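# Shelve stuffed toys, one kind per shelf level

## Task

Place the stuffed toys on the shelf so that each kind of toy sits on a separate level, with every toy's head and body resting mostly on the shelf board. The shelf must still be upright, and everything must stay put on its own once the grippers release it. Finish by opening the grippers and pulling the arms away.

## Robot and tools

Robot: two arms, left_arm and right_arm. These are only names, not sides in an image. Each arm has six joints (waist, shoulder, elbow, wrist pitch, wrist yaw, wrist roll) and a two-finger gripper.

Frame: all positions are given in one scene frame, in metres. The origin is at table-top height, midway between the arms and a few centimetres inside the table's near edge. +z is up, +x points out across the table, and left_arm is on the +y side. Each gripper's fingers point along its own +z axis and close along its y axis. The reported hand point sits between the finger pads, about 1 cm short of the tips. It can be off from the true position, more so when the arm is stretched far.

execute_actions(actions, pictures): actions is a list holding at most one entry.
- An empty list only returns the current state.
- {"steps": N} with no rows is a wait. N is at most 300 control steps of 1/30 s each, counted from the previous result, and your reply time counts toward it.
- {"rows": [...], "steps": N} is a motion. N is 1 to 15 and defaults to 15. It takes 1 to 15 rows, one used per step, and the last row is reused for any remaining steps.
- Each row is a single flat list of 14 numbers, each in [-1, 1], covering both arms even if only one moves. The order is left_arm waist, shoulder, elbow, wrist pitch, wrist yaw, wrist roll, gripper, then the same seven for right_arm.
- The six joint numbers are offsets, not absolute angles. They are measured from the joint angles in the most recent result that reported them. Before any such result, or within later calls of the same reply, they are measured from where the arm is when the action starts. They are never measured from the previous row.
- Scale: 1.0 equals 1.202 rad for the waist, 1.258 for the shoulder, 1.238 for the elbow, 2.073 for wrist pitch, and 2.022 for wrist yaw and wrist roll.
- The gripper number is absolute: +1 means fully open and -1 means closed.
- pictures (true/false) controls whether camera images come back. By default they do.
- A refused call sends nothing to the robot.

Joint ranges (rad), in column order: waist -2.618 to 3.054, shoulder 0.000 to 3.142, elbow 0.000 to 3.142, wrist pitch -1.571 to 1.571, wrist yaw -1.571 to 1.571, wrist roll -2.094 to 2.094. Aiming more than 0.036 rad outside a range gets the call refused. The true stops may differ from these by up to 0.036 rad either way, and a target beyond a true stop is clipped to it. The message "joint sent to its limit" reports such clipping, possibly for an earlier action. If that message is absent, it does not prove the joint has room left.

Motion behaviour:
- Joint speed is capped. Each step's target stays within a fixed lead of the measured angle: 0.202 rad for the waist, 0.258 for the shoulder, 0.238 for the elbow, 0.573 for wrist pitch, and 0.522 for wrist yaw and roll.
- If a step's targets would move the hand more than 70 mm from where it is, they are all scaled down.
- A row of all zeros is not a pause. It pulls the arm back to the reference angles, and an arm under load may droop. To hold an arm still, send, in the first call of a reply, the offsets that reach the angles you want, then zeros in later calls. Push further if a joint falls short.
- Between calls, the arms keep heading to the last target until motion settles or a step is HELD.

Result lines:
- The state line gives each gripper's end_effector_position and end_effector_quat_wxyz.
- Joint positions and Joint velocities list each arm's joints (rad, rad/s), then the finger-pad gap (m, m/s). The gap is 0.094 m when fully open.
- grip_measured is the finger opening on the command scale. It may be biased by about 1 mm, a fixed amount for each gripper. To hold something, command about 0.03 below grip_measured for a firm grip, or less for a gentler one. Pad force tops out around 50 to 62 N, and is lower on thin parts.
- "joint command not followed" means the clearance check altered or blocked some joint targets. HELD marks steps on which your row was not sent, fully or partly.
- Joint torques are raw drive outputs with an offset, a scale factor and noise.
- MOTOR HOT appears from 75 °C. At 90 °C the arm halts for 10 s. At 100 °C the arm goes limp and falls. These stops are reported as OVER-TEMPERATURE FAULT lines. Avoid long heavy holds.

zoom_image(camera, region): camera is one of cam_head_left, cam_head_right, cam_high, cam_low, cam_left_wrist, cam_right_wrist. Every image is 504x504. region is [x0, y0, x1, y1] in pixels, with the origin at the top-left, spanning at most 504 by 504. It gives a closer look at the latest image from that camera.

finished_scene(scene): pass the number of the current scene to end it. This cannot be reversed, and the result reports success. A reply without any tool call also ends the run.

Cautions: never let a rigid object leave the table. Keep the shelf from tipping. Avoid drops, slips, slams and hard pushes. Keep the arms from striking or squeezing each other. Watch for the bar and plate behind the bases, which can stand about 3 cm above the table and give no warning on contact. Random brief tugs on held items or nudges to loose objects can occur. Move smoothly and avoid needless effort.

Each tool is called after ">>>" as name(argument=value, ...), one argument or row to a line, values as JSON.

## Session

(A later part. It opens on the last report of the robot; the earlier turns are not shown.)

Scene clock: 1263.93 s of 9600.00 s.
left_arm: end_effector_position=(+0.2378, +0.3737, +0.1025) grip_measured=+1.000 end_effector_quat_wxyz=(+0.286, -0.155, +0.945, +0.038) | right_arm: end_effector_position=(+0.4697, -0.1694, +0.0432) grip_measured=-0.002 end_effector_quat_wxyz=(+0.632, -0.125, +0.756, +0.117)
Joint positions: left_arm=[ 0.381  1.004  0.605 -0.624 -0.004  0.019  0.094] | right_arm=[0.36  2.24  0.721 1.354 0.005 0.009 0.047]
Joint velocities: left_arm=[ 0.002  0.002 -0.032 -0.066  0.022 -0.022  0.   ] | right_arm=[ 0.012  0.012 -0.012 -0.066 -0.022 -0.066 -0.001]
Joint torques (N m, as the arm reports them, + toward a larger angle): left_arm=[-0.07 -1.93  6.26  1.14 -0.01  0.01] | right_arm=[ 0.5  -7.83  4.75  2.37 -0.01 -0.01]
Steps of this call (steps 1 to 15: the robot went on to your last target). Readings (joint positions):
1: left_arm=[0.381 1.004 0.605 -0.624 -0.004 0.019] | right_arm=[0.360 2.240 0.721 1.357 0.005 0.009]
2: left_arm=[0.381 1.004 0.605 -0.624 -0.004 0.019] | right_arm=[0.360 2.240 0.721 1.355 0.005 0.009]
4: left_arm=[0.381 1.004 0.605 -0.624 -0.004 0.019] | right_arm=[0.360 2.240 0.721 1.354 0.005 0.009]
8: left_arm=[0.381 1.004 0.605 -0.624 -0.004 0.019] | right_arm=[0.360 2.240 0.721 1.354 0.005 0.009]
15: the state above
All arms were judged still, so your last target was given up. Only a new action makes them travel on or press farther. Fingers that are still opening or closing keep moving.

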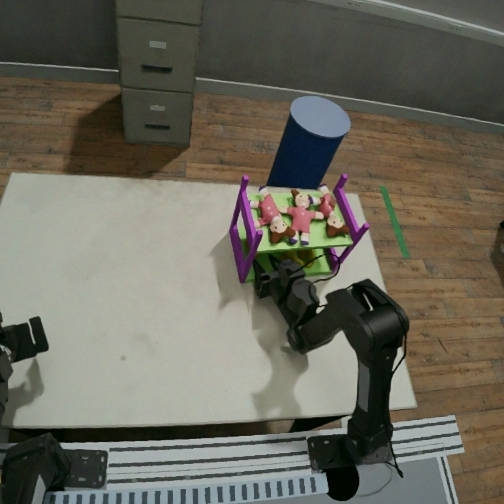

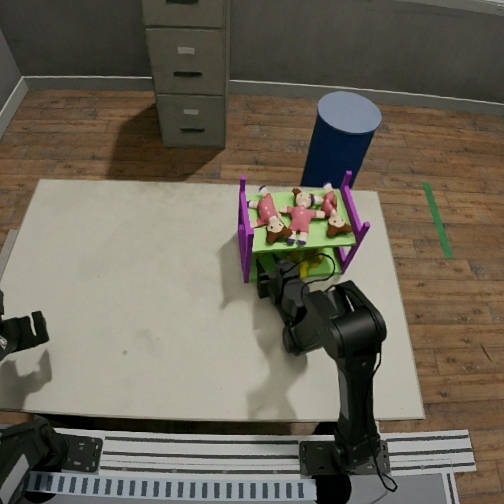

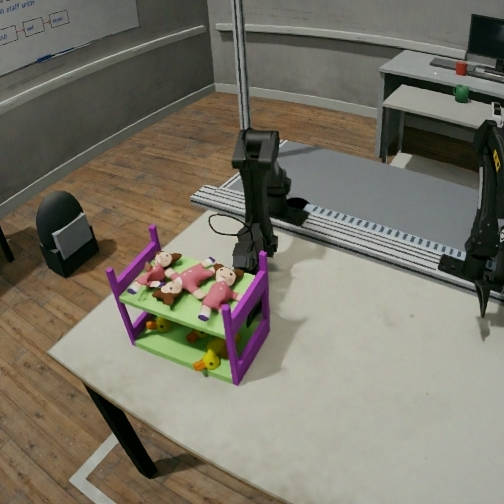

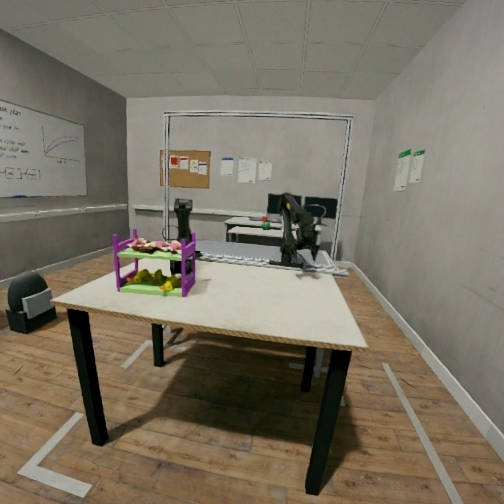

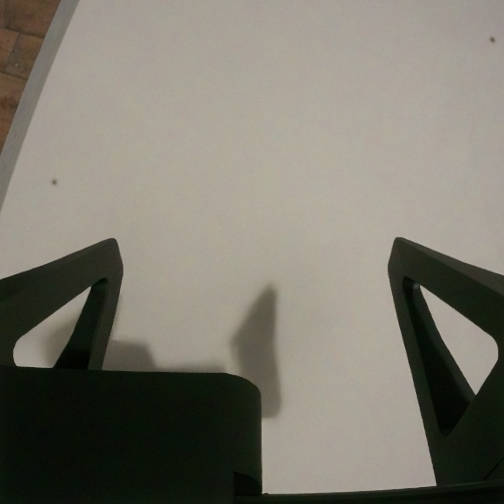

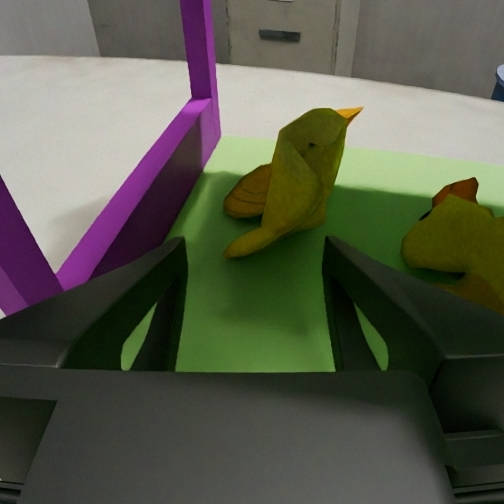

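>>> execute_actions(
  actions=[
    {"rows": [[0,0,0,0,0,0,1, -0.017,0.008,0.015,-0.005,0,0,0],[0,0,0,0,0,0,1, -0.017,0.016,0.031,-0.01,0,0,0],[0,0,0,0,0,0,1, -0.017,0.024,0.046,-0.014,0,0,0],[0,0,0,0,0,0,1, -0.017,0.033,0.062,-0.019,0,0,0],[0,0,0,0,0,0,1, -0.017,0.041,0.077,-0.024,0,0,0],[0,0,0,0,0,0,1, -0.017,0.049,0.092,-0.029,0,0,0],[0,0,0,0,0,0,1, -0.017,0.057,0.108,-0.033,0,0,0],[0,0,0,0,0,0,1, -0.017,0.065,0.123,-0.038,0,0,0]], "steps": 15},
  ],
  pictures=false,
)

>>> execute_actions(
  actions=[
    {"steps": 12},
  ],
)

Scene clock: 1302.70 s of 9600.00 s.
left_arm: end_effector_position=(+0.2378, +0.3737, +0.1025) grip_measured=+1.000 end_effector_quat_wxyz=(+0.286, -0.155, +0.945, +0.038) | right_arm: end_effector_position=(+0.5005, -0.1674, +0.0418) grip_measured=-0.002 end_effector_quat_wxyz=(+0.641, -0.118, +0.750, +0.112)
Joint positions: left_arm=[ 0.381  1.004  0.605 -0.624 -0.004  0.019  0.094] | right_arm=[0.344 2.306 0.852 1.309 0.005 0.007 0.047]
Joint velocities: left_arm=[-0.002  0.002 -0.002 -0.007 -0.051  0.022  0.   ] | right_arm=[ 0.007 -0.002 -0.002 -0.022  0.051 -0.081 -0.001]
Joint torques (N m, as the arm reports them, + toward a larger angle): left_arm=[-0.03 -1.9   6.2   1.18 -0.02  0.01] | right_arm=[-0.26 -8.19  5.35  2.08  0.    0.02]
Steps of this call (steps 1 to 90: nothing new was sent; then 35.27 s passed at rest; steps 91 to 105: all 15 steps of this action). Readings (joint positions):
91: left_arm=[0.381 1.004 0.605 -0.624 -0.004 0.019] | right_arm=[0.359 2.240 0.721 1.354 0.005 0.009]
92: left_arm=[0.381 1.004 0.605 -0.624 -0.004 0.019] | right_arm=[0.357 2.240 0.724 1.352 0.005 0.009]
94: left_arm=[0.381 1.004 0.605 -0.624 -0.004 0.019] | right_arm=[0.350 2.251 0.745 1.346 0.005 0.009]
98: left_arm=[0.381 1.004 0.605 -0.624 -0.004 0.019] | right_arm=[0.344 2.291 0.822 1.320 0.005 0.009]
105: the state above

Scene clock: 1303.10 s of 9600.00 s.
left_arm: end_effector_position=(+0.2378, +0.3737, +0.1025) grip_measured=+1.000 end_effector_quat_wxyz=(+0.286, -0.155, +0.945, +0.038) | right_arm: end_effector_position=(+0.5005, -0.1674, +0.0418) grip_measured=-0.002 end_effector_quat_wxyz=(+0.641, -0.118, +0.750, +0.112)
Joint positions: left_arm=[ 0.381  1.004  0.605 -0.624 -0.004  0.019  0.094] | right_arm=[0.344 2.306 0.852 1.309 0.005 0.007 0.047]
Joint velocities: left_arm=[ 0.007 -0.002  0.002 -0.007  0.066  0.022  0.   ] | right_arm=[ 0.007 -0.012 -0.007  0.007 -0.051  0.007  0.   ]
Joint torques (N m, as the arm reports them, + toward a larger angle): left_arm=[-0.07 -2.09  6.27  1.18 -0.05  0.01] | right_arm=[-0.28 -8.19  5.36  2.09  0.    0.01]
Steps of this call (steps 1 to 12: the robot went on to your last target). Readings (joint positions):
1: left_arm=[0.381 1.004 0.605 -0.624 -0.004 0.019] | right_arm=[0.344 2.306 0.852 1.309 0.005 0.007]
2: left_arm=[0.381 1.004 0.605 -0.624 -0.004 0.019] | right_arm=[0.344 2.306 0.852 1.309 0.005 0.007]
4: left_arm=[0.381 1.004 0.605 -0.624 -0.004 0.019] | right_arm=[0.344 2.306 0.852 1.309 0.005 0.007]
8: left_arm=[0.381 1.004 0.605 -0.624 -0.004 0.019] | right_arm=[0.344 2.306 0.852 1.309 0.005 0.007]
12: the state above

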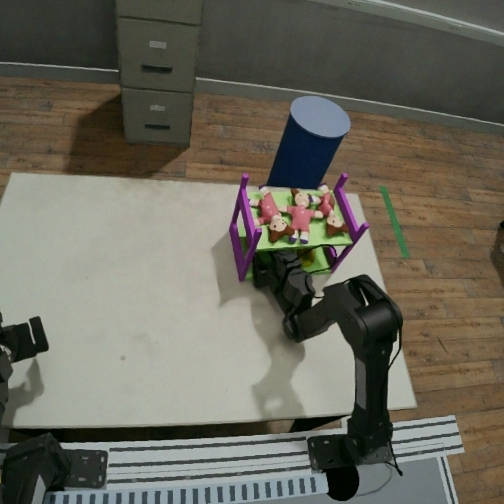

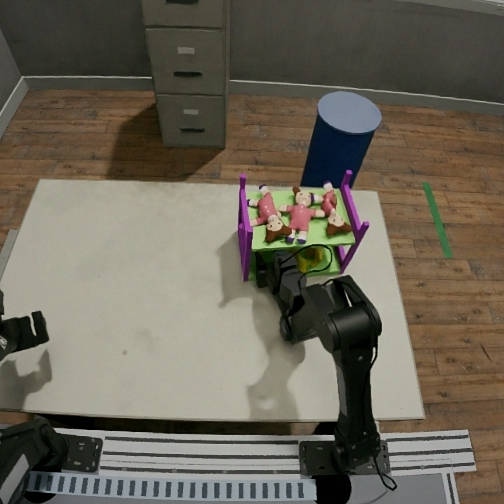

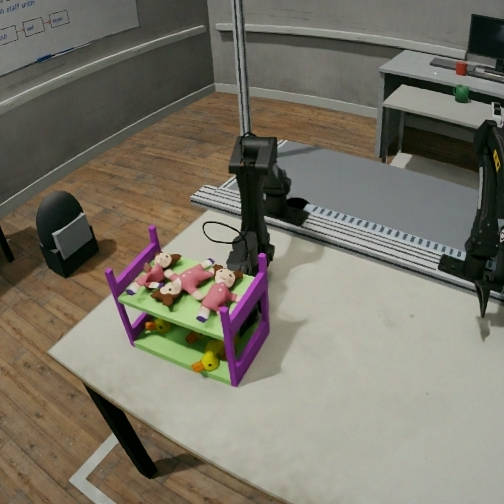

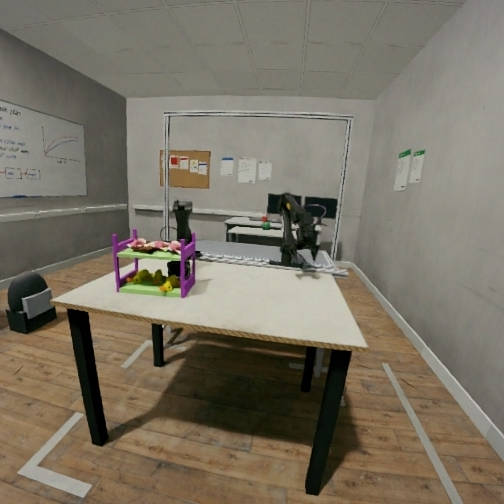

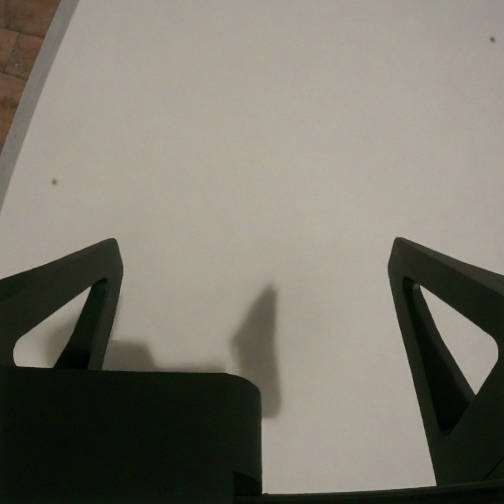

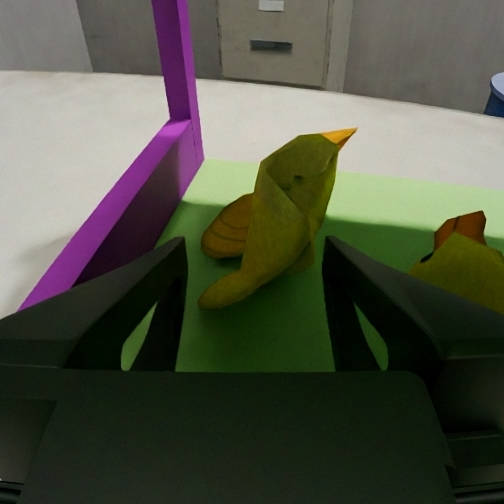

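>>> zoom_image(
  camera="cam_head_left",
  region=[220, 170, 380, 350],
)

>>> zoom_image(
  camera="cam_low",
  region=[100, 190, 230, 310],
)

Region (220, 170, 380, 350) of cam_head_left's 504x504 image, scaled by 2.800, with more detail than that image has.

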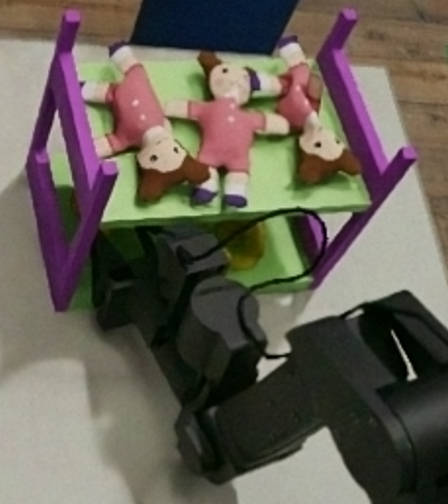

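Region (100, 190, 230, 310) of cam_low's 504x504 image, scaled by 3.877, with more detail than that image has; it fills the top 465 rows of this view, and the rest is white.

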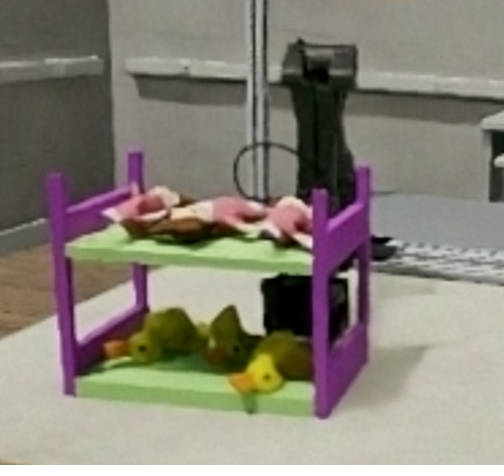

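>>> execute_actions(
  actions=[
    {"rows": [[0,0,0,0,0,0,1, 0,0,-0.01,0.04,0,0,0],[0,0,0,0,0,0,1, 0,0,-0.02,0.05,0,0,0],[0,0,0,0,0,0,1, 0,0,-0.03,0.06,0,0,0],[0,0,0,0,0,0,1, 0,0.005,-0.04,0.07,0,0,0],[0,0,0,0,0,0,1, 0,0.012,-0.045,0.08,0,0,0],[0,0,0,0,0,0,1, 0,0.019,-0.045,0.087,0,0,0],[0,0,0,0,0,0,1, 0,0.026,-0.045,0.087,0,0,0],[0,0,0,0,0,0,1, 0,0.032,-0.045,0.087,0,0,0],[0,0,0,0,0,0,1, 0,0.038,-0.045,0.087,0,0,0],[0,0,0,0,0,0,1, 0,0.044,-0.045,0.087,0,0,0],[0,0,0,0,0,0,1, 0,0.05,-0.045,0.087,0,0,0],[0,0,0,0,0,0,1, 0,0.055,-0.045,0.087,0,0,0]], "steps": 15},
  ],
  pictures=false,
)

>>> execute_actions(
  actions=[
    {"steps": 15},
  ],
)

Scene clock: 1348.70 s of 9600.00 s.
left_arm: end_effector_position=(+0.2378, +0.3737, +0.1025) grip_measured=+1.000 end_effector_quat_wxyz=(+0.286, -0.155, +0.945, +0.038) | right_arm: end_effector_position=(+0.4907, -0.1708, +0.0468) grip_measured=-0.002 end_effector_quat_wxyz=(+0.672, -0.115, +0.723, +0.116)
Joint positions: left_arm=[ 0.381  1.004  0.605 -0.624 -0.004  0.019  0.094] | right_arm=[0.344 2.354 0.81  1.483 0.005 0.004 0.047]
Joint velocities: left_arm=[-0.022 -0.002 -0.002  0.037  0.066 -0.051  0.   ] | right_arm=[ 0.027  0.032 -0.007  0.037  0.022  0.051  0.   ]
Joint torques (N m, as the arm reports them, + toward a larger angle): left_arm=[-0.08 -2.03  6.24  1.17 -0.04  0.  ] | right_arm=[ 0.04 -7.73  2.21  2.4   0.01  0.03]
Steps of this call (steps 1 to 15: the robot went on to your last target; steps 16 to 90: nothing new was sent; then 42.10 s passed at rest; steps 91 to 105: all 15 steps of this action). Readings (joint positions):
91: left_arm=[0.381 1.004 0.605 -0.624 -0.004 0.019] | right_arm=[0.344 2.306 0.852 1.315 0.005 0.007]
92: left_arm=[0.381 1.004 0.605 -0.624 -0.004 0.019] | right_arm=[0.344 2.306 0.849 1.325 0.005 0.007]
94: left_arm=[0.381 1.004 0.605 -0.624 -0.004 0.019] | right_arm=[0.344 2.306 0.835 1.361 0.005 0.007]
98: left_arm=[0.381 1.004 0.605 -0.624 -0.004 0.019] | right_arm=[0.344 2.317 0.810 1.429 0.005 0.007]
105: the state above

Scene clock: 1349.20 s of 9600.00 s.
left_arm: end_effector_position=(+0.2378, +0.3737, +0.1025) grip_measured=+1.000 end_effector_quat_wxyz=(+0.286, -0.155, +0.945, +0.038) | right_arm: end_effector_position=(+0.4906, -0.1708, +0.0469) grip_measured=-0.002 end_effector_quat_wxyz=(+0.673, -0.115, +0.721, +0.116)
Joint positions: left_arm=[ 0.381  1.004  0.605 -0.624 -0.004  0.019  0.094] | right_arm=[0.344 2.357 0.81  1.489 0.005 0.004 0.047]
Joint velocities: left_arm=[-0.017 -0.012 -0.012 -0.081  0.037 -0.037  0.   ] | right_arm=[ 0.007  0.022 -0.007  0.022 -0.066  0.007  0.001]
Joint torques (N m, as the arm reports them, + toward a larger angle): left_arm=[-0.03 -1.95  6.19  1.17 -0.01  0.01] | right_arm=[ 0.06 -7.82  2.21  2.46  0.01  0.02]
Steps of this call (steps 1 to 15: the robot went on to your last target). Readings (joint positions):
1: left_arm=[0.381 1.004 0.605 -0.624 -0.004 0.019] | right_arm=[0.344 2.355 0.810 1.485 0.005 0.004]
2: left_arm=[0.381 1.004 0.605 -0.624 -0.004 0.019] | right_arm=[0.344 2.356 0.810 1.486 0.005 0.004]
4: left_arm=[0.381 1.004 0.605 -0.624 -0.004 0.019] | right_arm=[0.344 2.356 0.810 1.488 0.005 0.004]
8: left_arm=[0.381 1.004 0.605 -0.624 -0.004 0.019] | right_arm=[0.344 2.357 0.810 1.489 0.005 0.004]
15: the state above
All arms were judged still, so your last target was given up. Only a new action makes them travel on or press farther. Fingers that are still opening or closing keep moving.

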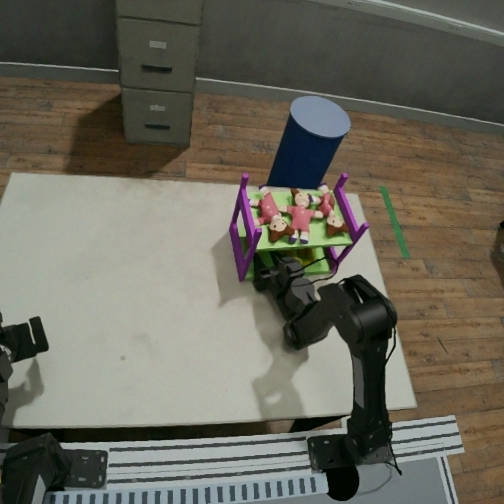

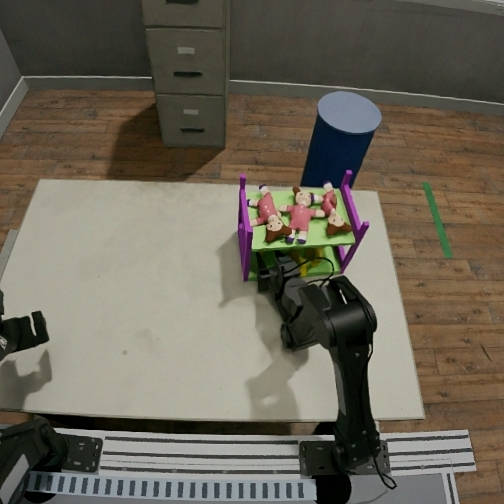

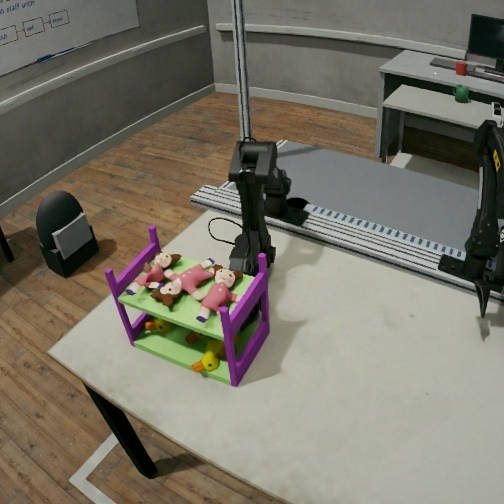

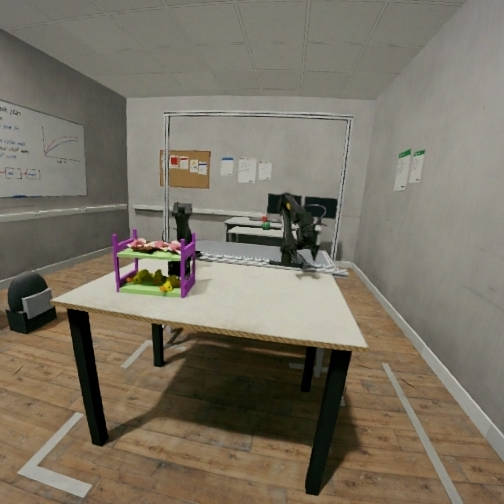

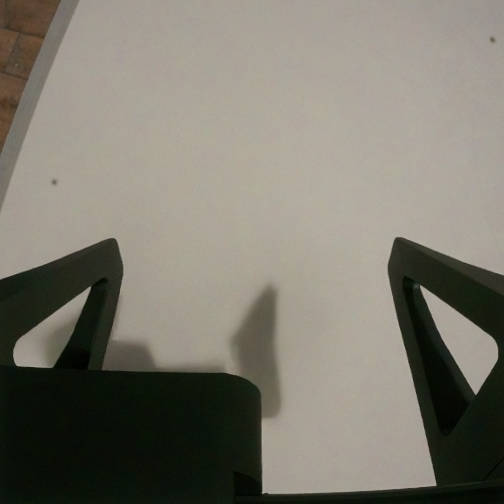

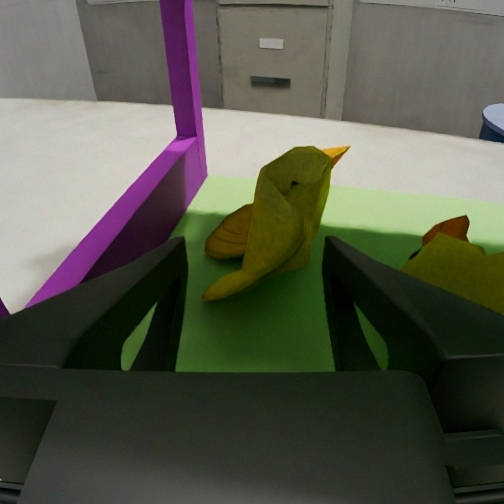

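>>> execute_actions(
  actions=[
    {"rows": [[0,0,0,0,0,0,1, -0.03,0,0.02,0,0,0,0.2],[0,0,0,0,0,0,1, -0.03,0.004,0.032,-0.004,0,0,0.2],[0,0,0,0,0,0,1, -0.03,0.008,0.043,-0.008,0,0,0.2],[0,0,0,0,0,0,1, -0.03,0.012,0.054,-0.012,0,0,0.2],[0,0,0,0,0,0,1, -0.03,0.017,0.065,-0.016,0,0,0.2],[0,0,0,0,0,0,1, -0.03,0.021,0.076,-0.02,0,0,0.2],[0,0,0,0,0,0,1, -0.03,0.025,0.087,-0.024,0,0,0.2],[0,0,0,0,0,0,1, -0.03,0.029,0.098,-0.027,0,0,0.2],[0,0,0,0,0,0,1, -0.03,0.033,0.109,-0.031,0,0,0.2],[0,0,0,0,0,0,1, -0.03,0.037,0.12,-0.035,0,0,0.2],[0,0,0,0,0,0,1, -0.03,0.042,0.131,-0.039,0,0,0.2],[0,0,0,0,0,0,1, -0.03,0.046,0.142,-0.043,0,0,0.2],[0,0,0,0,0,0,1, -0.03,0.05,0.153,-0.047,0,0,0.2],[0,0,0,0,0,0,1, -0.03,0.054,0.164,-0.05,0,0,0.2]], "steps": 15},
  ],
  pictures=false,
)

>>> execute_actions(
  actions=[
    {"steps": 15},
  ],
)

Scene clock: 1371.90 s of 9600.00 s.
left_arm: end_effector_position=(+0.2378, +0.3737, +0.1025) grip_measured=+1.000 end_effector_quat_wxyz=(+0.286, -0.155, +0.945, +0.038) | right_arm: end_effector_position=(+0.5328, -0.1776, +0.0643) grip_measured=+0.198 end_effector_quat_wxyz=(+0.700, -0.098, +0.699, +0.108)
Joint positions: left_arm=[ 0.381  1.004  0.605 -0.624 -0.004  0.019  0.094] | right_arm=[0.308 2.405 0.978 1.44  0.004 0.003 0.056]
Joint velocities: left_arm=[-0.012  0.017 -0.002 -0.007 -0.007 -0.007  0.   ] | right_arm=[-0.022  0.11   0.295 -0.183 -0.095 -0.081  0.001]
Joint torques (N m, as the arm reports them, + toward a larger angle): left_arm=[ 0.   -2.02  6.25  1.14  0.   -0.01] | right_arm=[ 0.06 -9.12  5.02  2.13  0.02  0.  ]
Steps of this call (steps 1 to 90: nothing new was sent; then 19.20 s passed at rest; steps 91 to 105: all 15 steps of this action). Readings (joint positions):
91: left_arm=[0.381 1.004 0.605 -0.624 -0.004 0.019] | right_arm=[0.341 2.357 0.811 1.489 0.004 0.004]
92: left_arm=[0.381 1.004 0.605 -0.624 -0.004 0.019] | right_arm=[0.337 2.357 0.814 1.488 0.004 0.004]
94: left_arm=[0.381 1.004 0.605 -0.624 -0.004 0.019] | right_arm=[0.323 2.357 0.831 1.481 0.004 0.004]
98: left_arm=[0.381 1.004 0.605 -0.624 -0.004 0.019] | right_arm=[0.308 2.368 0.890 1.469 0.004 0.004]
105: the state above

Scene clock: 1372.40 s of 9600.00 s.
left_arm: end_effector_position=(+0.2378, +0.3737, +0.1025) grip_measured=+1.000 end_effector_quat_wxyz=(+0.286, -0.155, +0.945, +0.038) | right_arm: end_effector_position=(+0.5356, -0.1767, +0.0635) grip_measured=+0.198 end_effector_quat_wxyz=(+0.699, -0.099, +0.700, +0.108)
Joint positions: left_arm=[ 0.381  1.004  0.605 -0.624 -0.004  0.019  0.094] | right_arm=[0.308 2.409 0.991 1.426 0.004 0.003 0.056]
Joint velocities: left_arm=[-0.007  0.017 -0.012 -0.051 -0.125 -0.066  0.   ] | right_arm=[ 0.002 -0.012 -0.002 -0.022  0.037 -0.022 -0.001]
Joint torques (N m, as the arm reports them, + toward a larger angle): left_arm=[ 0.   -2.02  6.19  1.18  0.   -0.01] | right_arm=[ 0.04 -9.    5.53  1.96  0.01  0.  ]
Steps of this call (steps 1 to 15: the robot went on to your last target). Readings (joint positions):
1: left_arm=[0.381 1.004 0.605 -0.624 -0.004 0.019] | right_arm=[0.308 2.408 0.986 1.434 0.004 0.003]
2: left_arm=[0.381 1.004 0.605 -0.624 -0.004 0.019] | right_arm=[0.308 2.409 0.990 1.430 0.004 0.003]
4: left_arm=[0.381 1.004 0.605 -0.624 -0.004 0.019] | right_arm=[0.308 2.409 0.991 1.427 0.004 0.003]
8: left_arm=[0.381 1.004 0.605 -0.624 -0.004 0.019] | right_arm=[0.308 2.409 0.991 1.426 0.004 0.003]
15: the state above

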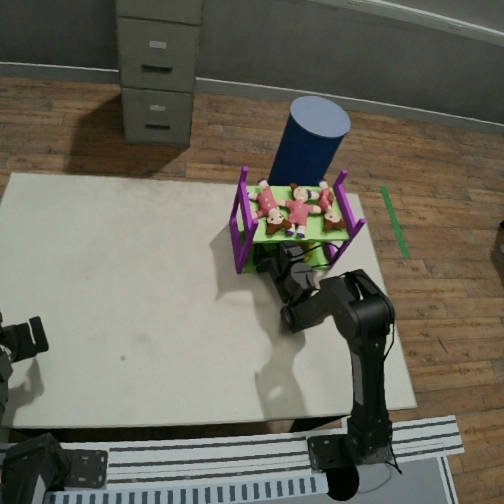

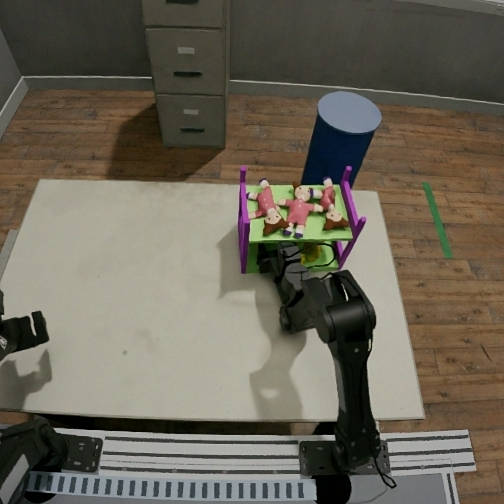

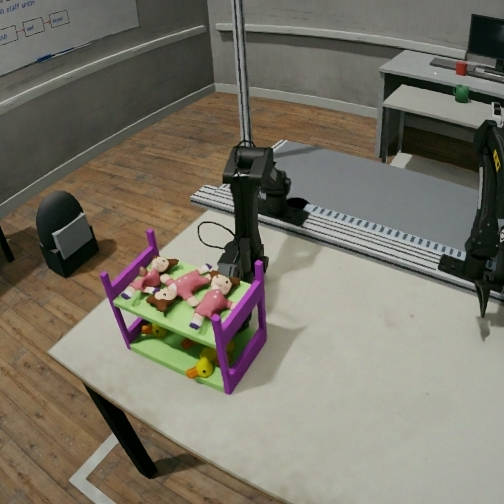

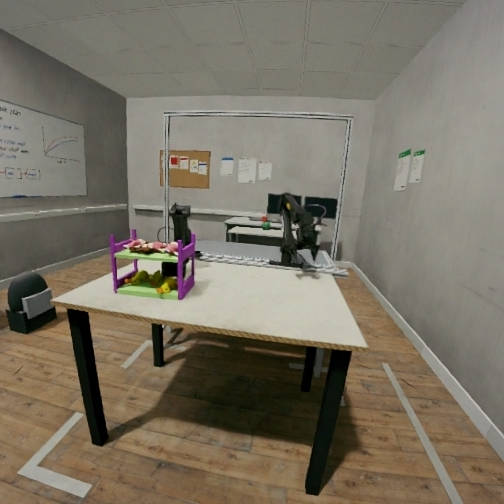

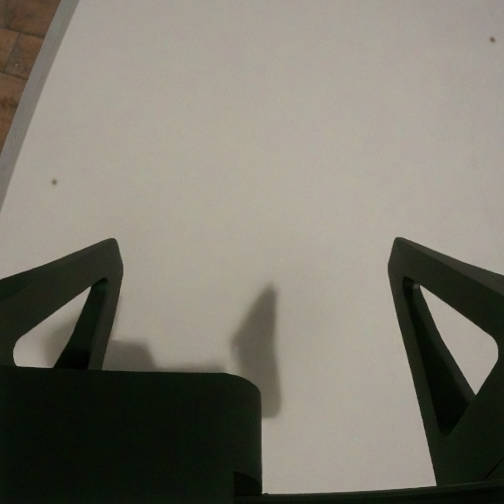

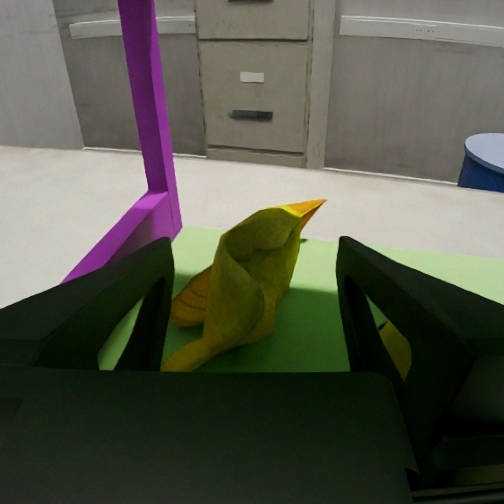

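>>> execute_actions(
  actions=[],
)

Scene clock: 1381.40 s of 9600.00 s.
left_arm: end_effector_position=(+0.2378, +0.3737, +0.1025) grip_measured=+1.000 end_effector_quat_wxyz=(+0.286, -0.155, +0.945, +0.038) | right_arm: end_effector_position=(+0.5356, -0.1767, +0.0635) grip_measured=+0.198 end_effector_quat_wxyz=(+0.699, -0.099, +0.700, +0.108)
Joint positions: left_arm=[ 0.381  1.004  0.605 -0.624 -0.004  0.019  0.094] | right_arm=[0.308 2.409 0.991 1.426 0.004 0.003 0.056]
Joint velocities: left_arm=[ 0.007  0.002 -0.012  0.007  0.081  0.022  0.   ] | right_arm=[-0.012  0.002 -0.002  0.007 -0.037 -0.007 -0.   ]
Joint torques (N m, as the arm reports them, + toward a larger angle): left_arm=[-0.03 -1.97  6.08  1.17 -0.02 -0.01] | right_arm=[ 0.03 -8.99  5.52  1.96  0.01  0.  ]
Steps of this call (steps 1 to 15: the robot went on to your last target; steps 16 to 90: nothing new was sent; then 6.00 s passed at rest). Readings (joint positions):
1: left_arm=[0.381 1.004 0.605 -0.624 -0.004 0.019] | right_arm=[0.308 2.409 0.991 1.426 0.004 0.003]
2: left_arm=[0.381 1.004 0.605 -0.624 -0.004 0.019] | right_arm=[0.308 2.409 0.991 1.426 0.004 0.003]
4: left_arm=[0.381 1.004 0.605 -0.624 -0.004 0.019] | right_arm=[0.308 2.409 0.991 1.426 0.004 0.003]
8: left_arm=[0.381 1.004 0.605 -0.624 -0.004 0.019] | right_arm=[0.308 2.409 0.991 1.426 0.004 0.003]
90: the state above
All arms were judged still, so your last target was given up. Only a new action makes them travel on or press farther. Fingers that are still opening or closing keep moving.

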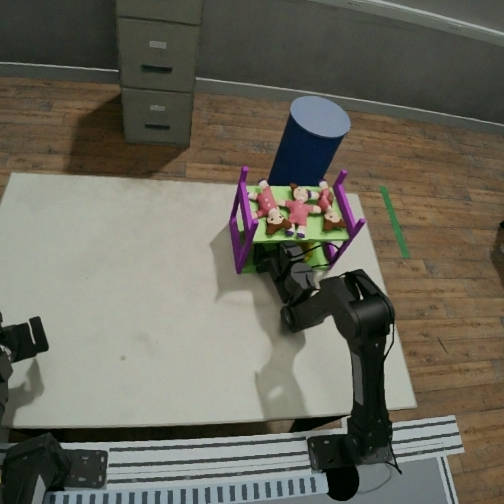

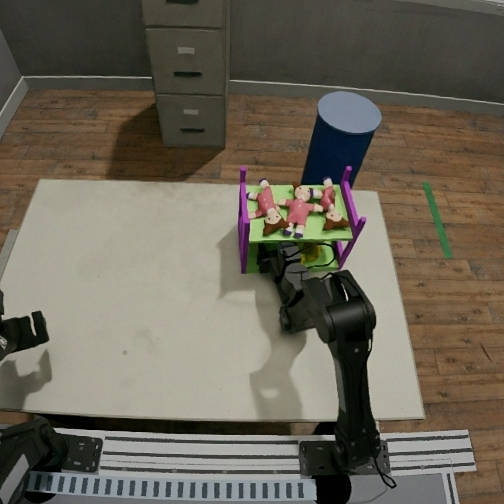

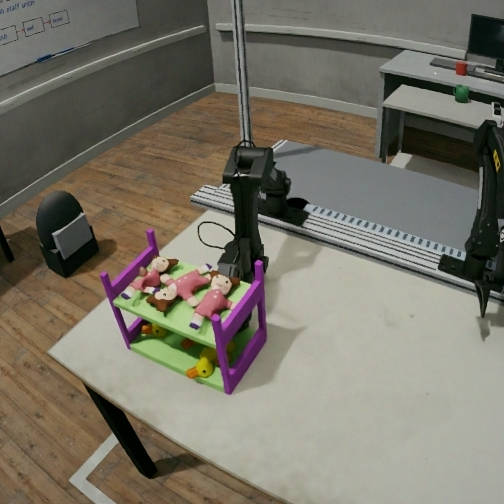

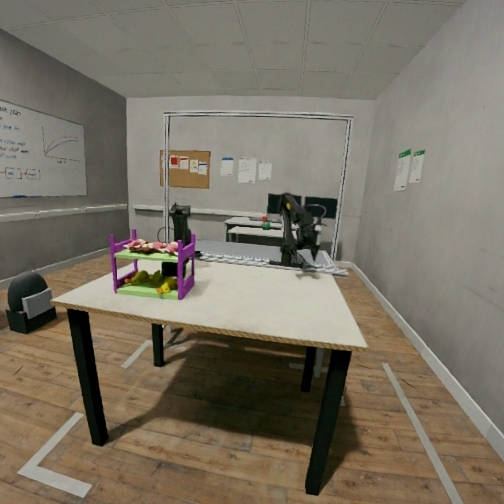

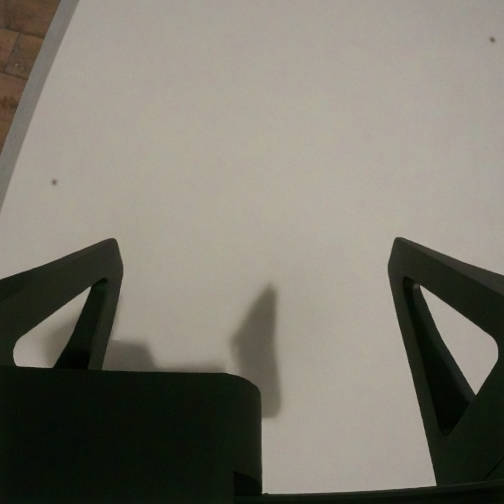

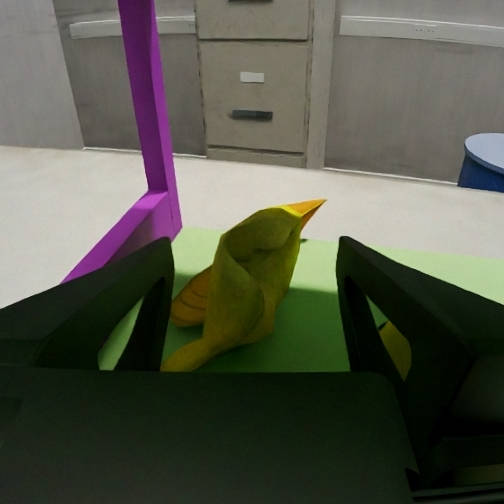

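>>> execute_actions(
  actions=[
    {"rows": [[0,0,0,0,0,0,1, 0,-0.011,-0.016,-0.001,0,0,0.2],[0,0,0,0,0,0,1, 0,-0.021,-0.032,-0.001,0,0,0.2],[0,0,0,0,0,0,1, 0,-0.032,-0.049,-0.002,0,0,0.2],[0,0,0,0,0,0,1, 0,-0.043,-0.065,-0.003,0,0,0.2],[0,0,0,0,0,0,1, 0,-0.054,-0.081,-0.004,0,0,0.2],[0,0,0,0,0,0,1, 0,-0.064,-0.097,-0.004,0,0,0.2],[0,0,0,0,0,0,1, 0,-0.075,-0.113,-0.005,0,0,0.2],[0,0,0,0,0,0,1, 0,-0.086,-0.129,-0.006,0,0,0.2],[0,0,0,0,0,0,1, 0,-0.096,-0.146,-0.007,0,0,0.2],[0,0,0,0,0,0,1, 0,-0.107,-0.162,-0.007,0,0,0.2],[0,0,0,0,0,0,1, 0,-0.118,-0.178,-0.008,0,0,0.2],[0,0,0,0,0,0,1, 0,-0.128,-0.194,-0.009,0,0,0.2],[0,0,0,0,0,0,1, 0,-0.139,-0.210,-0.010,0,0,0.2],[0,0,0,0,0,0,1, 0,-0.150,-0.227,-0.010,0,0,0.2],[0,0,0,0,0,0,1, 0,-0.160,-0.243,-0.011,0,0,0.2]], "steps": 15},
  ],
  pictures=false,
)

>>> execute_actions(
  actions=[
    {"steps": 15},
  ],
)

Scene clock: 1396.13 s of 9600.00 s.
left_arm: end_effector_position=(+0.2378, +0.3737, +0.1025) grip_measured=+1.000 end_effector_quat_wxyz=(+0.286, -0.155, +0.945, +0.038) | right_arm: end_effector_position=(+0.4831, -0.1927, +0.0541) grip_measured=+0.198 end_effector_quat_wxyz=(+0.658, -0.105, +0.739, +0.102)
Joint positions: left_arm=[ 0.381  1.004  0.605 -0.624 -0.004  0.019  0.094] | right_arm=[0.308 2.26  0.737 1.417 0.004 0.003 0.056]
Joint velocities: left_arm=[ 0.012  0.017  0.012  0.037 -0.007 -0.007  0.   ] | right_arm=[-0.012 -0.427 -0.584 -0.037  0.037  0.066 -0.   ]
Joint torques (N m, as the arm reports them, + toward a larger angle): left_arm=[-0.13 -2.15  6.23  1.17 -0.03 -0.02] | right_arm=[  0.07 -10.71   2.51   2.31   0.    -0.01]
Steps of this call (steps 1 to 90: nothing new was sent; then 11.23 s passed at rest; steps 91 to 105: all 15 steps of this action). Readings (joint positions):
91: left_arm=[0.381 1.004 0.605 -0.624 -0.004 0.019] | right_arm=[0.308 2.409 0.990 1.427 0.004 0.003]
92: left_arm=[0.381 1.004 0.605 -0.624 -0.004 0.019] | right_arm=[0.308 2.409 0.986 1.427 0.004 0.003]
94: left_arm=[0.381 1.004 0.605 -0.624 -0.004 0.019] | right_arm=[0.308 2.402 0.959 1.427 0.004 0.003]
98: left_arm=[0.381 1.004 0.605 -0.624 -0.004 0.019] | right_arm=[0.308 2.362 0.874 1.420 0.004 0.003]
105: the state above

Scene clock: 1396.63 s of 9600.00 s.
left_arm: end_effector_position=(+0.2378, +0.3737, +0.1025) grip_measured=+1.000 end_effector_quat_wxyz=(+0.286, -0.155, +0.945, +0.038) | right_arm: end_effector_position=(+0.4753, -0.1951, +0.0536) grip_measured=+0.198 end_effector_quat_wxyz=(+0.652, -0.105, +0.744, +0.101)
Joint positions: left_arm=[ 0.381  1.004  0.605 -0.624 -0.004  0.019  0.094] | right_arm=[0.308 2.236 0.702 1.414 0.004 0.003 0.056]
Joint velocities: left_arm=[-0.017 -0.017 -0.007  0.022 -0.022  0.022  0.   ] | right_arm=[-0.017 -0.002 -0.002 -0.037  0.066 -0.007  0.   ]
Joint torques (N m, as the arm reports them, + toward a larger angle): left_arm=[-0.07 -2.    6.19  1.14 -0.03  0.  ] | right_arm=[  0.06 -10.63   2.4    2.35   0.    -0.01]
Steps of this call (steps 1 to 15: the robot went on to your last target). Readings (joint positions):
1: left_arm=[0.381 1.004 0.605 -0.624 -0.004 0.019] | right_arm=[0.308 2.248 0.720 1.417 0.004 0.003]
2: left_arm=[0.381 1.004 0.605 -0.624 -0.004 0.019] | right_arm=[0.308 2.240 0.709 1.417 0.004 0.003]
4: left_arm=[0.381 1.004 0.605 -0.624 -0.004 0.019] | right_arm=[0.308 2.236 0.702 1.417 0.004 0.003]
8: left_arm=[0.381 1.004 0.605 -0.624 -0.004 0.019] | right_arm=[0.308 2.236 0.702 1.415 0.004 0.003]
15: the state above

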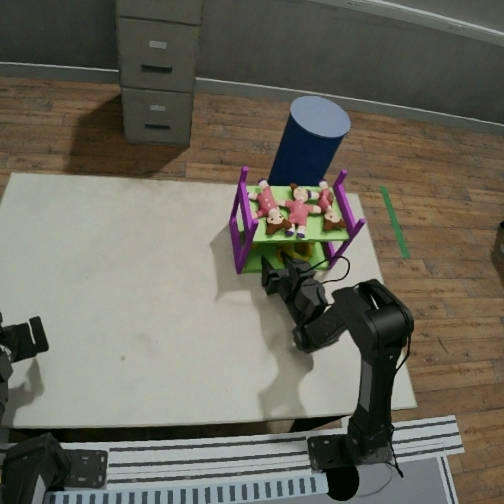

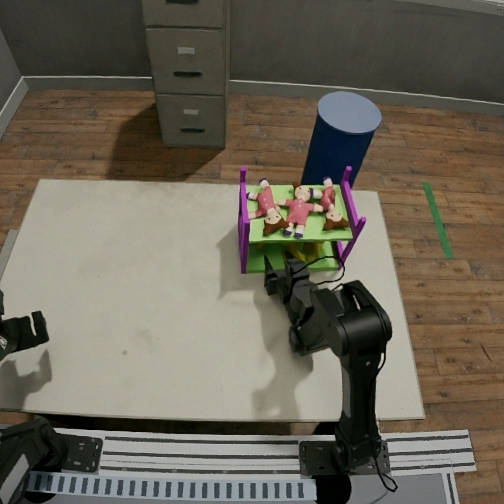

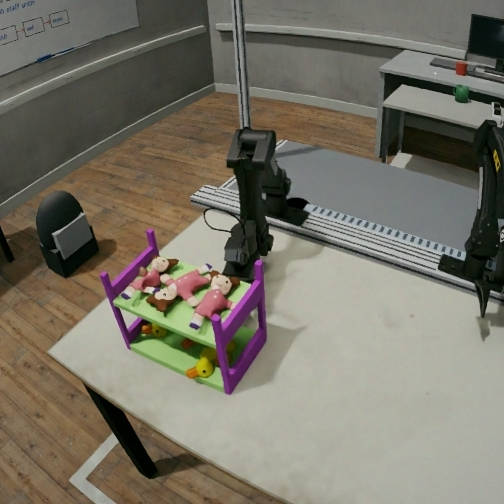

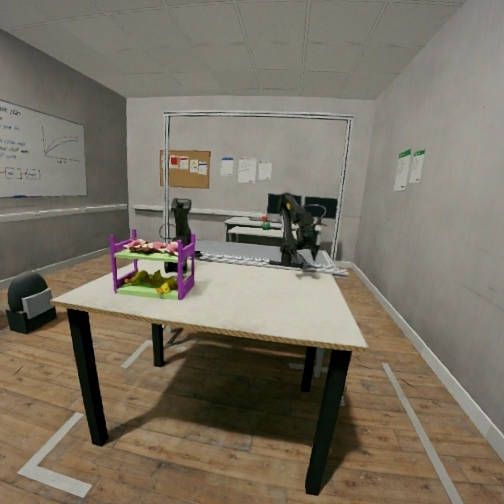

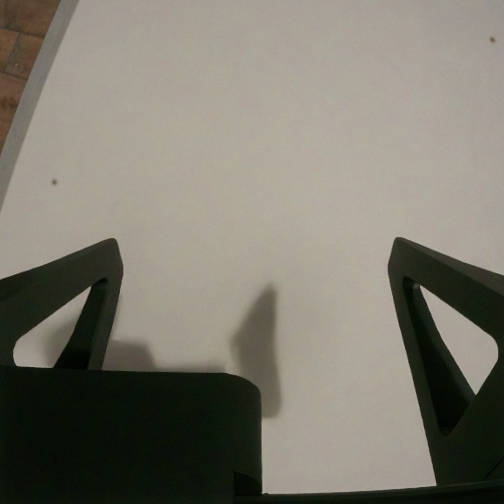

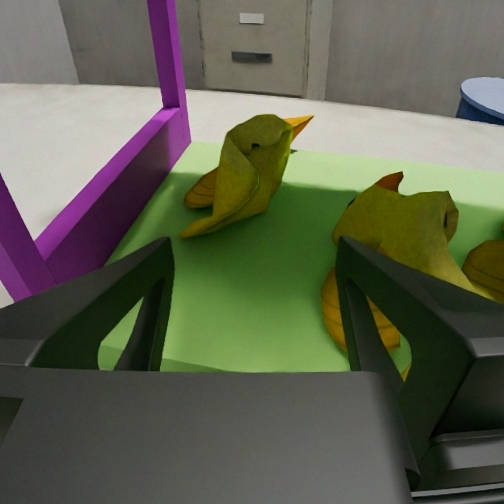

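>>> execute_actions(
  actions=[
    {"rows": [[0,0,0,0,0,0,1, 0,-0.030,-0.017,-0.001,0,0,0.2],[0,0,0,0,0,0,1, 0,-0.043,-0.034,-0.002,0,0,0.2],[0,0,0,0,0,0,1, 0,-0.056,-0.050,-0.003,0,0,0.2],[0,0,0,0,0,0,1, 0,-0.068,-0.067,-0.004,0,0,0.2],[0,0,0,0,0,0,1, 0,-0.081,-0.084,-0.005,0,0,0.2],[0,0,0,0,0,0,1, 0,-0.094,-0.101,-0.006,0,0,0.2],[0,0,0,0,0,0,1, 0,-0.106,-0.118,-0.007,0,0,0.2],[0,0,0,0,0,0,1, 0,-0.119,-0.134,-0.009,0,0,0.2],[0,0,0,0,0,0,1, 0,-0.132,-0.151,-0.010,0,0,0.2],[0,0,0,0,0,0,1, 0,-0.144,-0.168,-0.011,0,0,0.2],[0,0,0,0,0,0,1, 0,-0.157,-0.185,-0.012,0,0,0.2],[0,0,0,0,0,0,1, 0,-0.170,-0.202,-0.013,0,0,0.2],[0,0,0,0,0,0,1, 0,-0.182,-0.218,-0.014,0,0,0.2],[0,0,0,0,0,0,1, 0,-0.195,-0.235,-0.015,0,0,0.2],[0,0,0,0,0,0,1, 0,-0.207,-0.252,-0.016,0,0,0.2]], "steps": 15},
  ],
  pictures=false,
)

>>> execute_actions(
  actions=[
    {"steps": 15},
  ],
)

Scene clock: 1405.00 s of 9600.00 s.
left_arm: end_effector_position=(+0.2378, +0.3737, +0.1025) grip_measured=+1.000 end_effector_quat_wxyz=(+0.286, -0.155, +0.945, +0.038) | right_arm: end_effector_position=(+0.4153, -0.2135, +0.0618) grip_measured=+0.198 end_effector_quat_wxyz=(+0.625, -0.109, +0.767, +0.097)
Joint positions: left_arm=[ 0.381  1.004  0.605 -0.624 -0.004  0.019  0.094] | right_arm=[0.308 2.03  0.438 1.4   0.004 0.003 0.056]
Joint velocities: left_arm=[-0.007 -0.002 -0.017 -0.037 -0.037  0.007  0.   ] | right_arm=[-0.017 -0.457 -0.598 -0.022  0.007 -0.022  0.   ]
Joint torques (N m, as the arm reports them, + toward a larger angle): left_arm=[-0.1  -1.95  6.23  1.16 -0.02 -0.01] | right_arm=[ 0.06 -8.76  2.06  2.34  0.01 -0.01]
Steps of this call (steps 1 to 15: the robot went on to your last target; steps 16 to 90: nothing new was sent; then 4.87 s passed at rest; steps 91 to 105: all 15 steps of this action). Readings (joint positions):
91: left_arm=[0.381 1.004 0.605 -0.624 -0.004 0.019] | right_arm=[0.308 2.236 0.701 1.414 0.004 0.003]
92: left_arm=[0.381 1.004 0.605 -0.624 -0.004 0.019] | right_arm=[0.308 2.232 0.696 1.412 0.004 0.003]
94: left_arm=[0.381 1.004 0.605 -0.624 -0.004 0.019] | right_arm=[0.308 2.211 0.666 1.410 0.004 0.003]
98: left_arm=[0.381 1.004 0.605 -0.624 -0.004 0.019] | right_arm=[0.308 2.144 0.582 1.409 0.004 0.003]
105: the state above

Scene clock: 1405.50 s of 9600.00 s.
left_arm: end_effector_position=(+0.2378, +0.3737, +0.1025) grip_measured=+1.000 end_effector_quat_wxyz=(+0.286, -0.155, +0.945, +0.038) | right_arm: end_effector_position=(+0.4054, -0.2165, +0.0593) grip_measured=+0.198 end_effector_quat_wxyz=(+0.617, -0.110, +0.773, +0.096)
Joint positions: left_arm=[ 0.381  1.004  0.605 -0.624 -0.004  0.019  0.094] | right_arm=[0.308 2.003 0.4   1.391 0.004 0.003 0.056]
Joint velocities: left_arm=[ 0.002 -0.002  0.007 -0.051 -0.081 -0.037  0.   ] | right_arm=[ 0.002 -0.007  0.012 -0.051  0.066  0.022  0.   ]
Joint torques (N m, as the arm reports them, + toward a larger angle): left_arm=[ 0.06 -2.03  6.18  1.17 -0.01 -0.01] | right_arm=[ 0.05 -8.55  2.19  2.36  0.01 -0.01]
Steps of this call (steps 1 to 15: the robot went on to your last target). Readings (joint positions):
1: left_arm=[0.381 1.004 0.605 -0.624 -0.004 0.019] | right_arm=[0.308 2.017 0.419 1.399 0.004 0.003]
2: left_arm=[0.381 1.004 0.605 -0.624 -0.004 0.019] | right_arm=[0.308 2.008 0.407 1.398 0.004 0.003]
4: left_arm=[0.381 1.004 0.605 -0.624 -0.004 0.019] | right_arm=[0.308 2.003 0.400 1.396 0.004 0.003]
8: left_arm=[0.381 1.004 0.605 -0.624 -0.004 0.019] | right_arm=[0.308 2.003 0.400 1.392 0.004 0.003]
15: the state above

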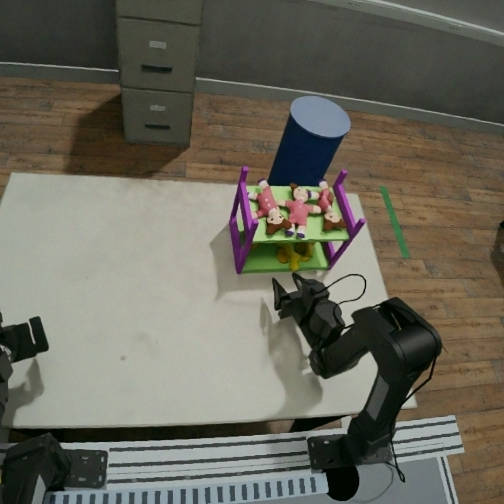

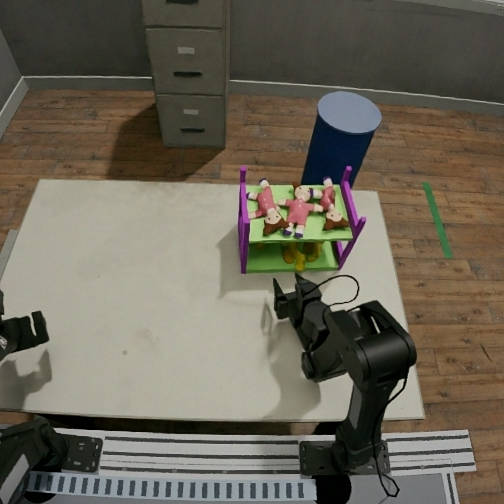

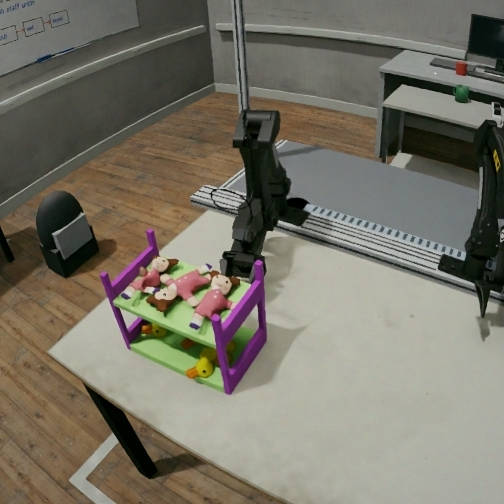

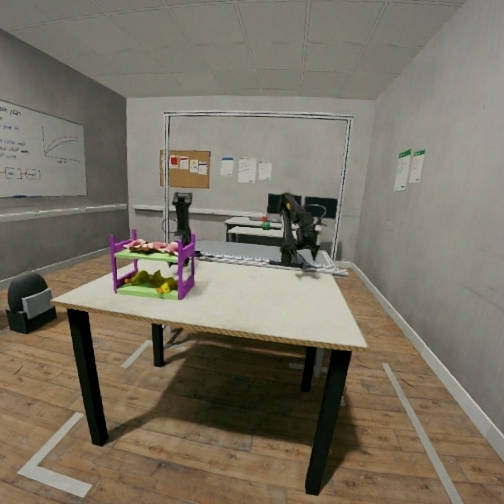

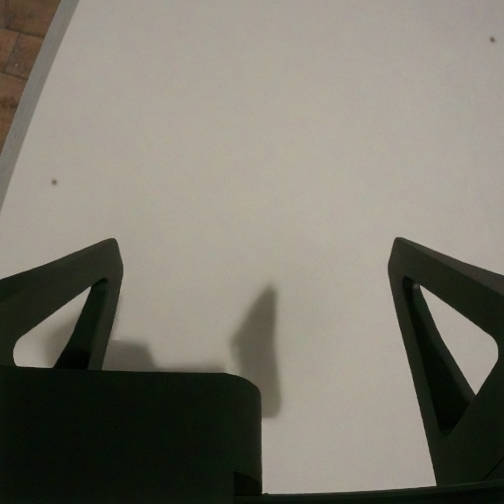

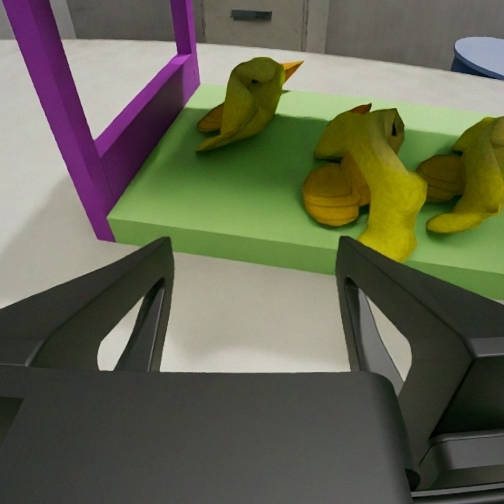

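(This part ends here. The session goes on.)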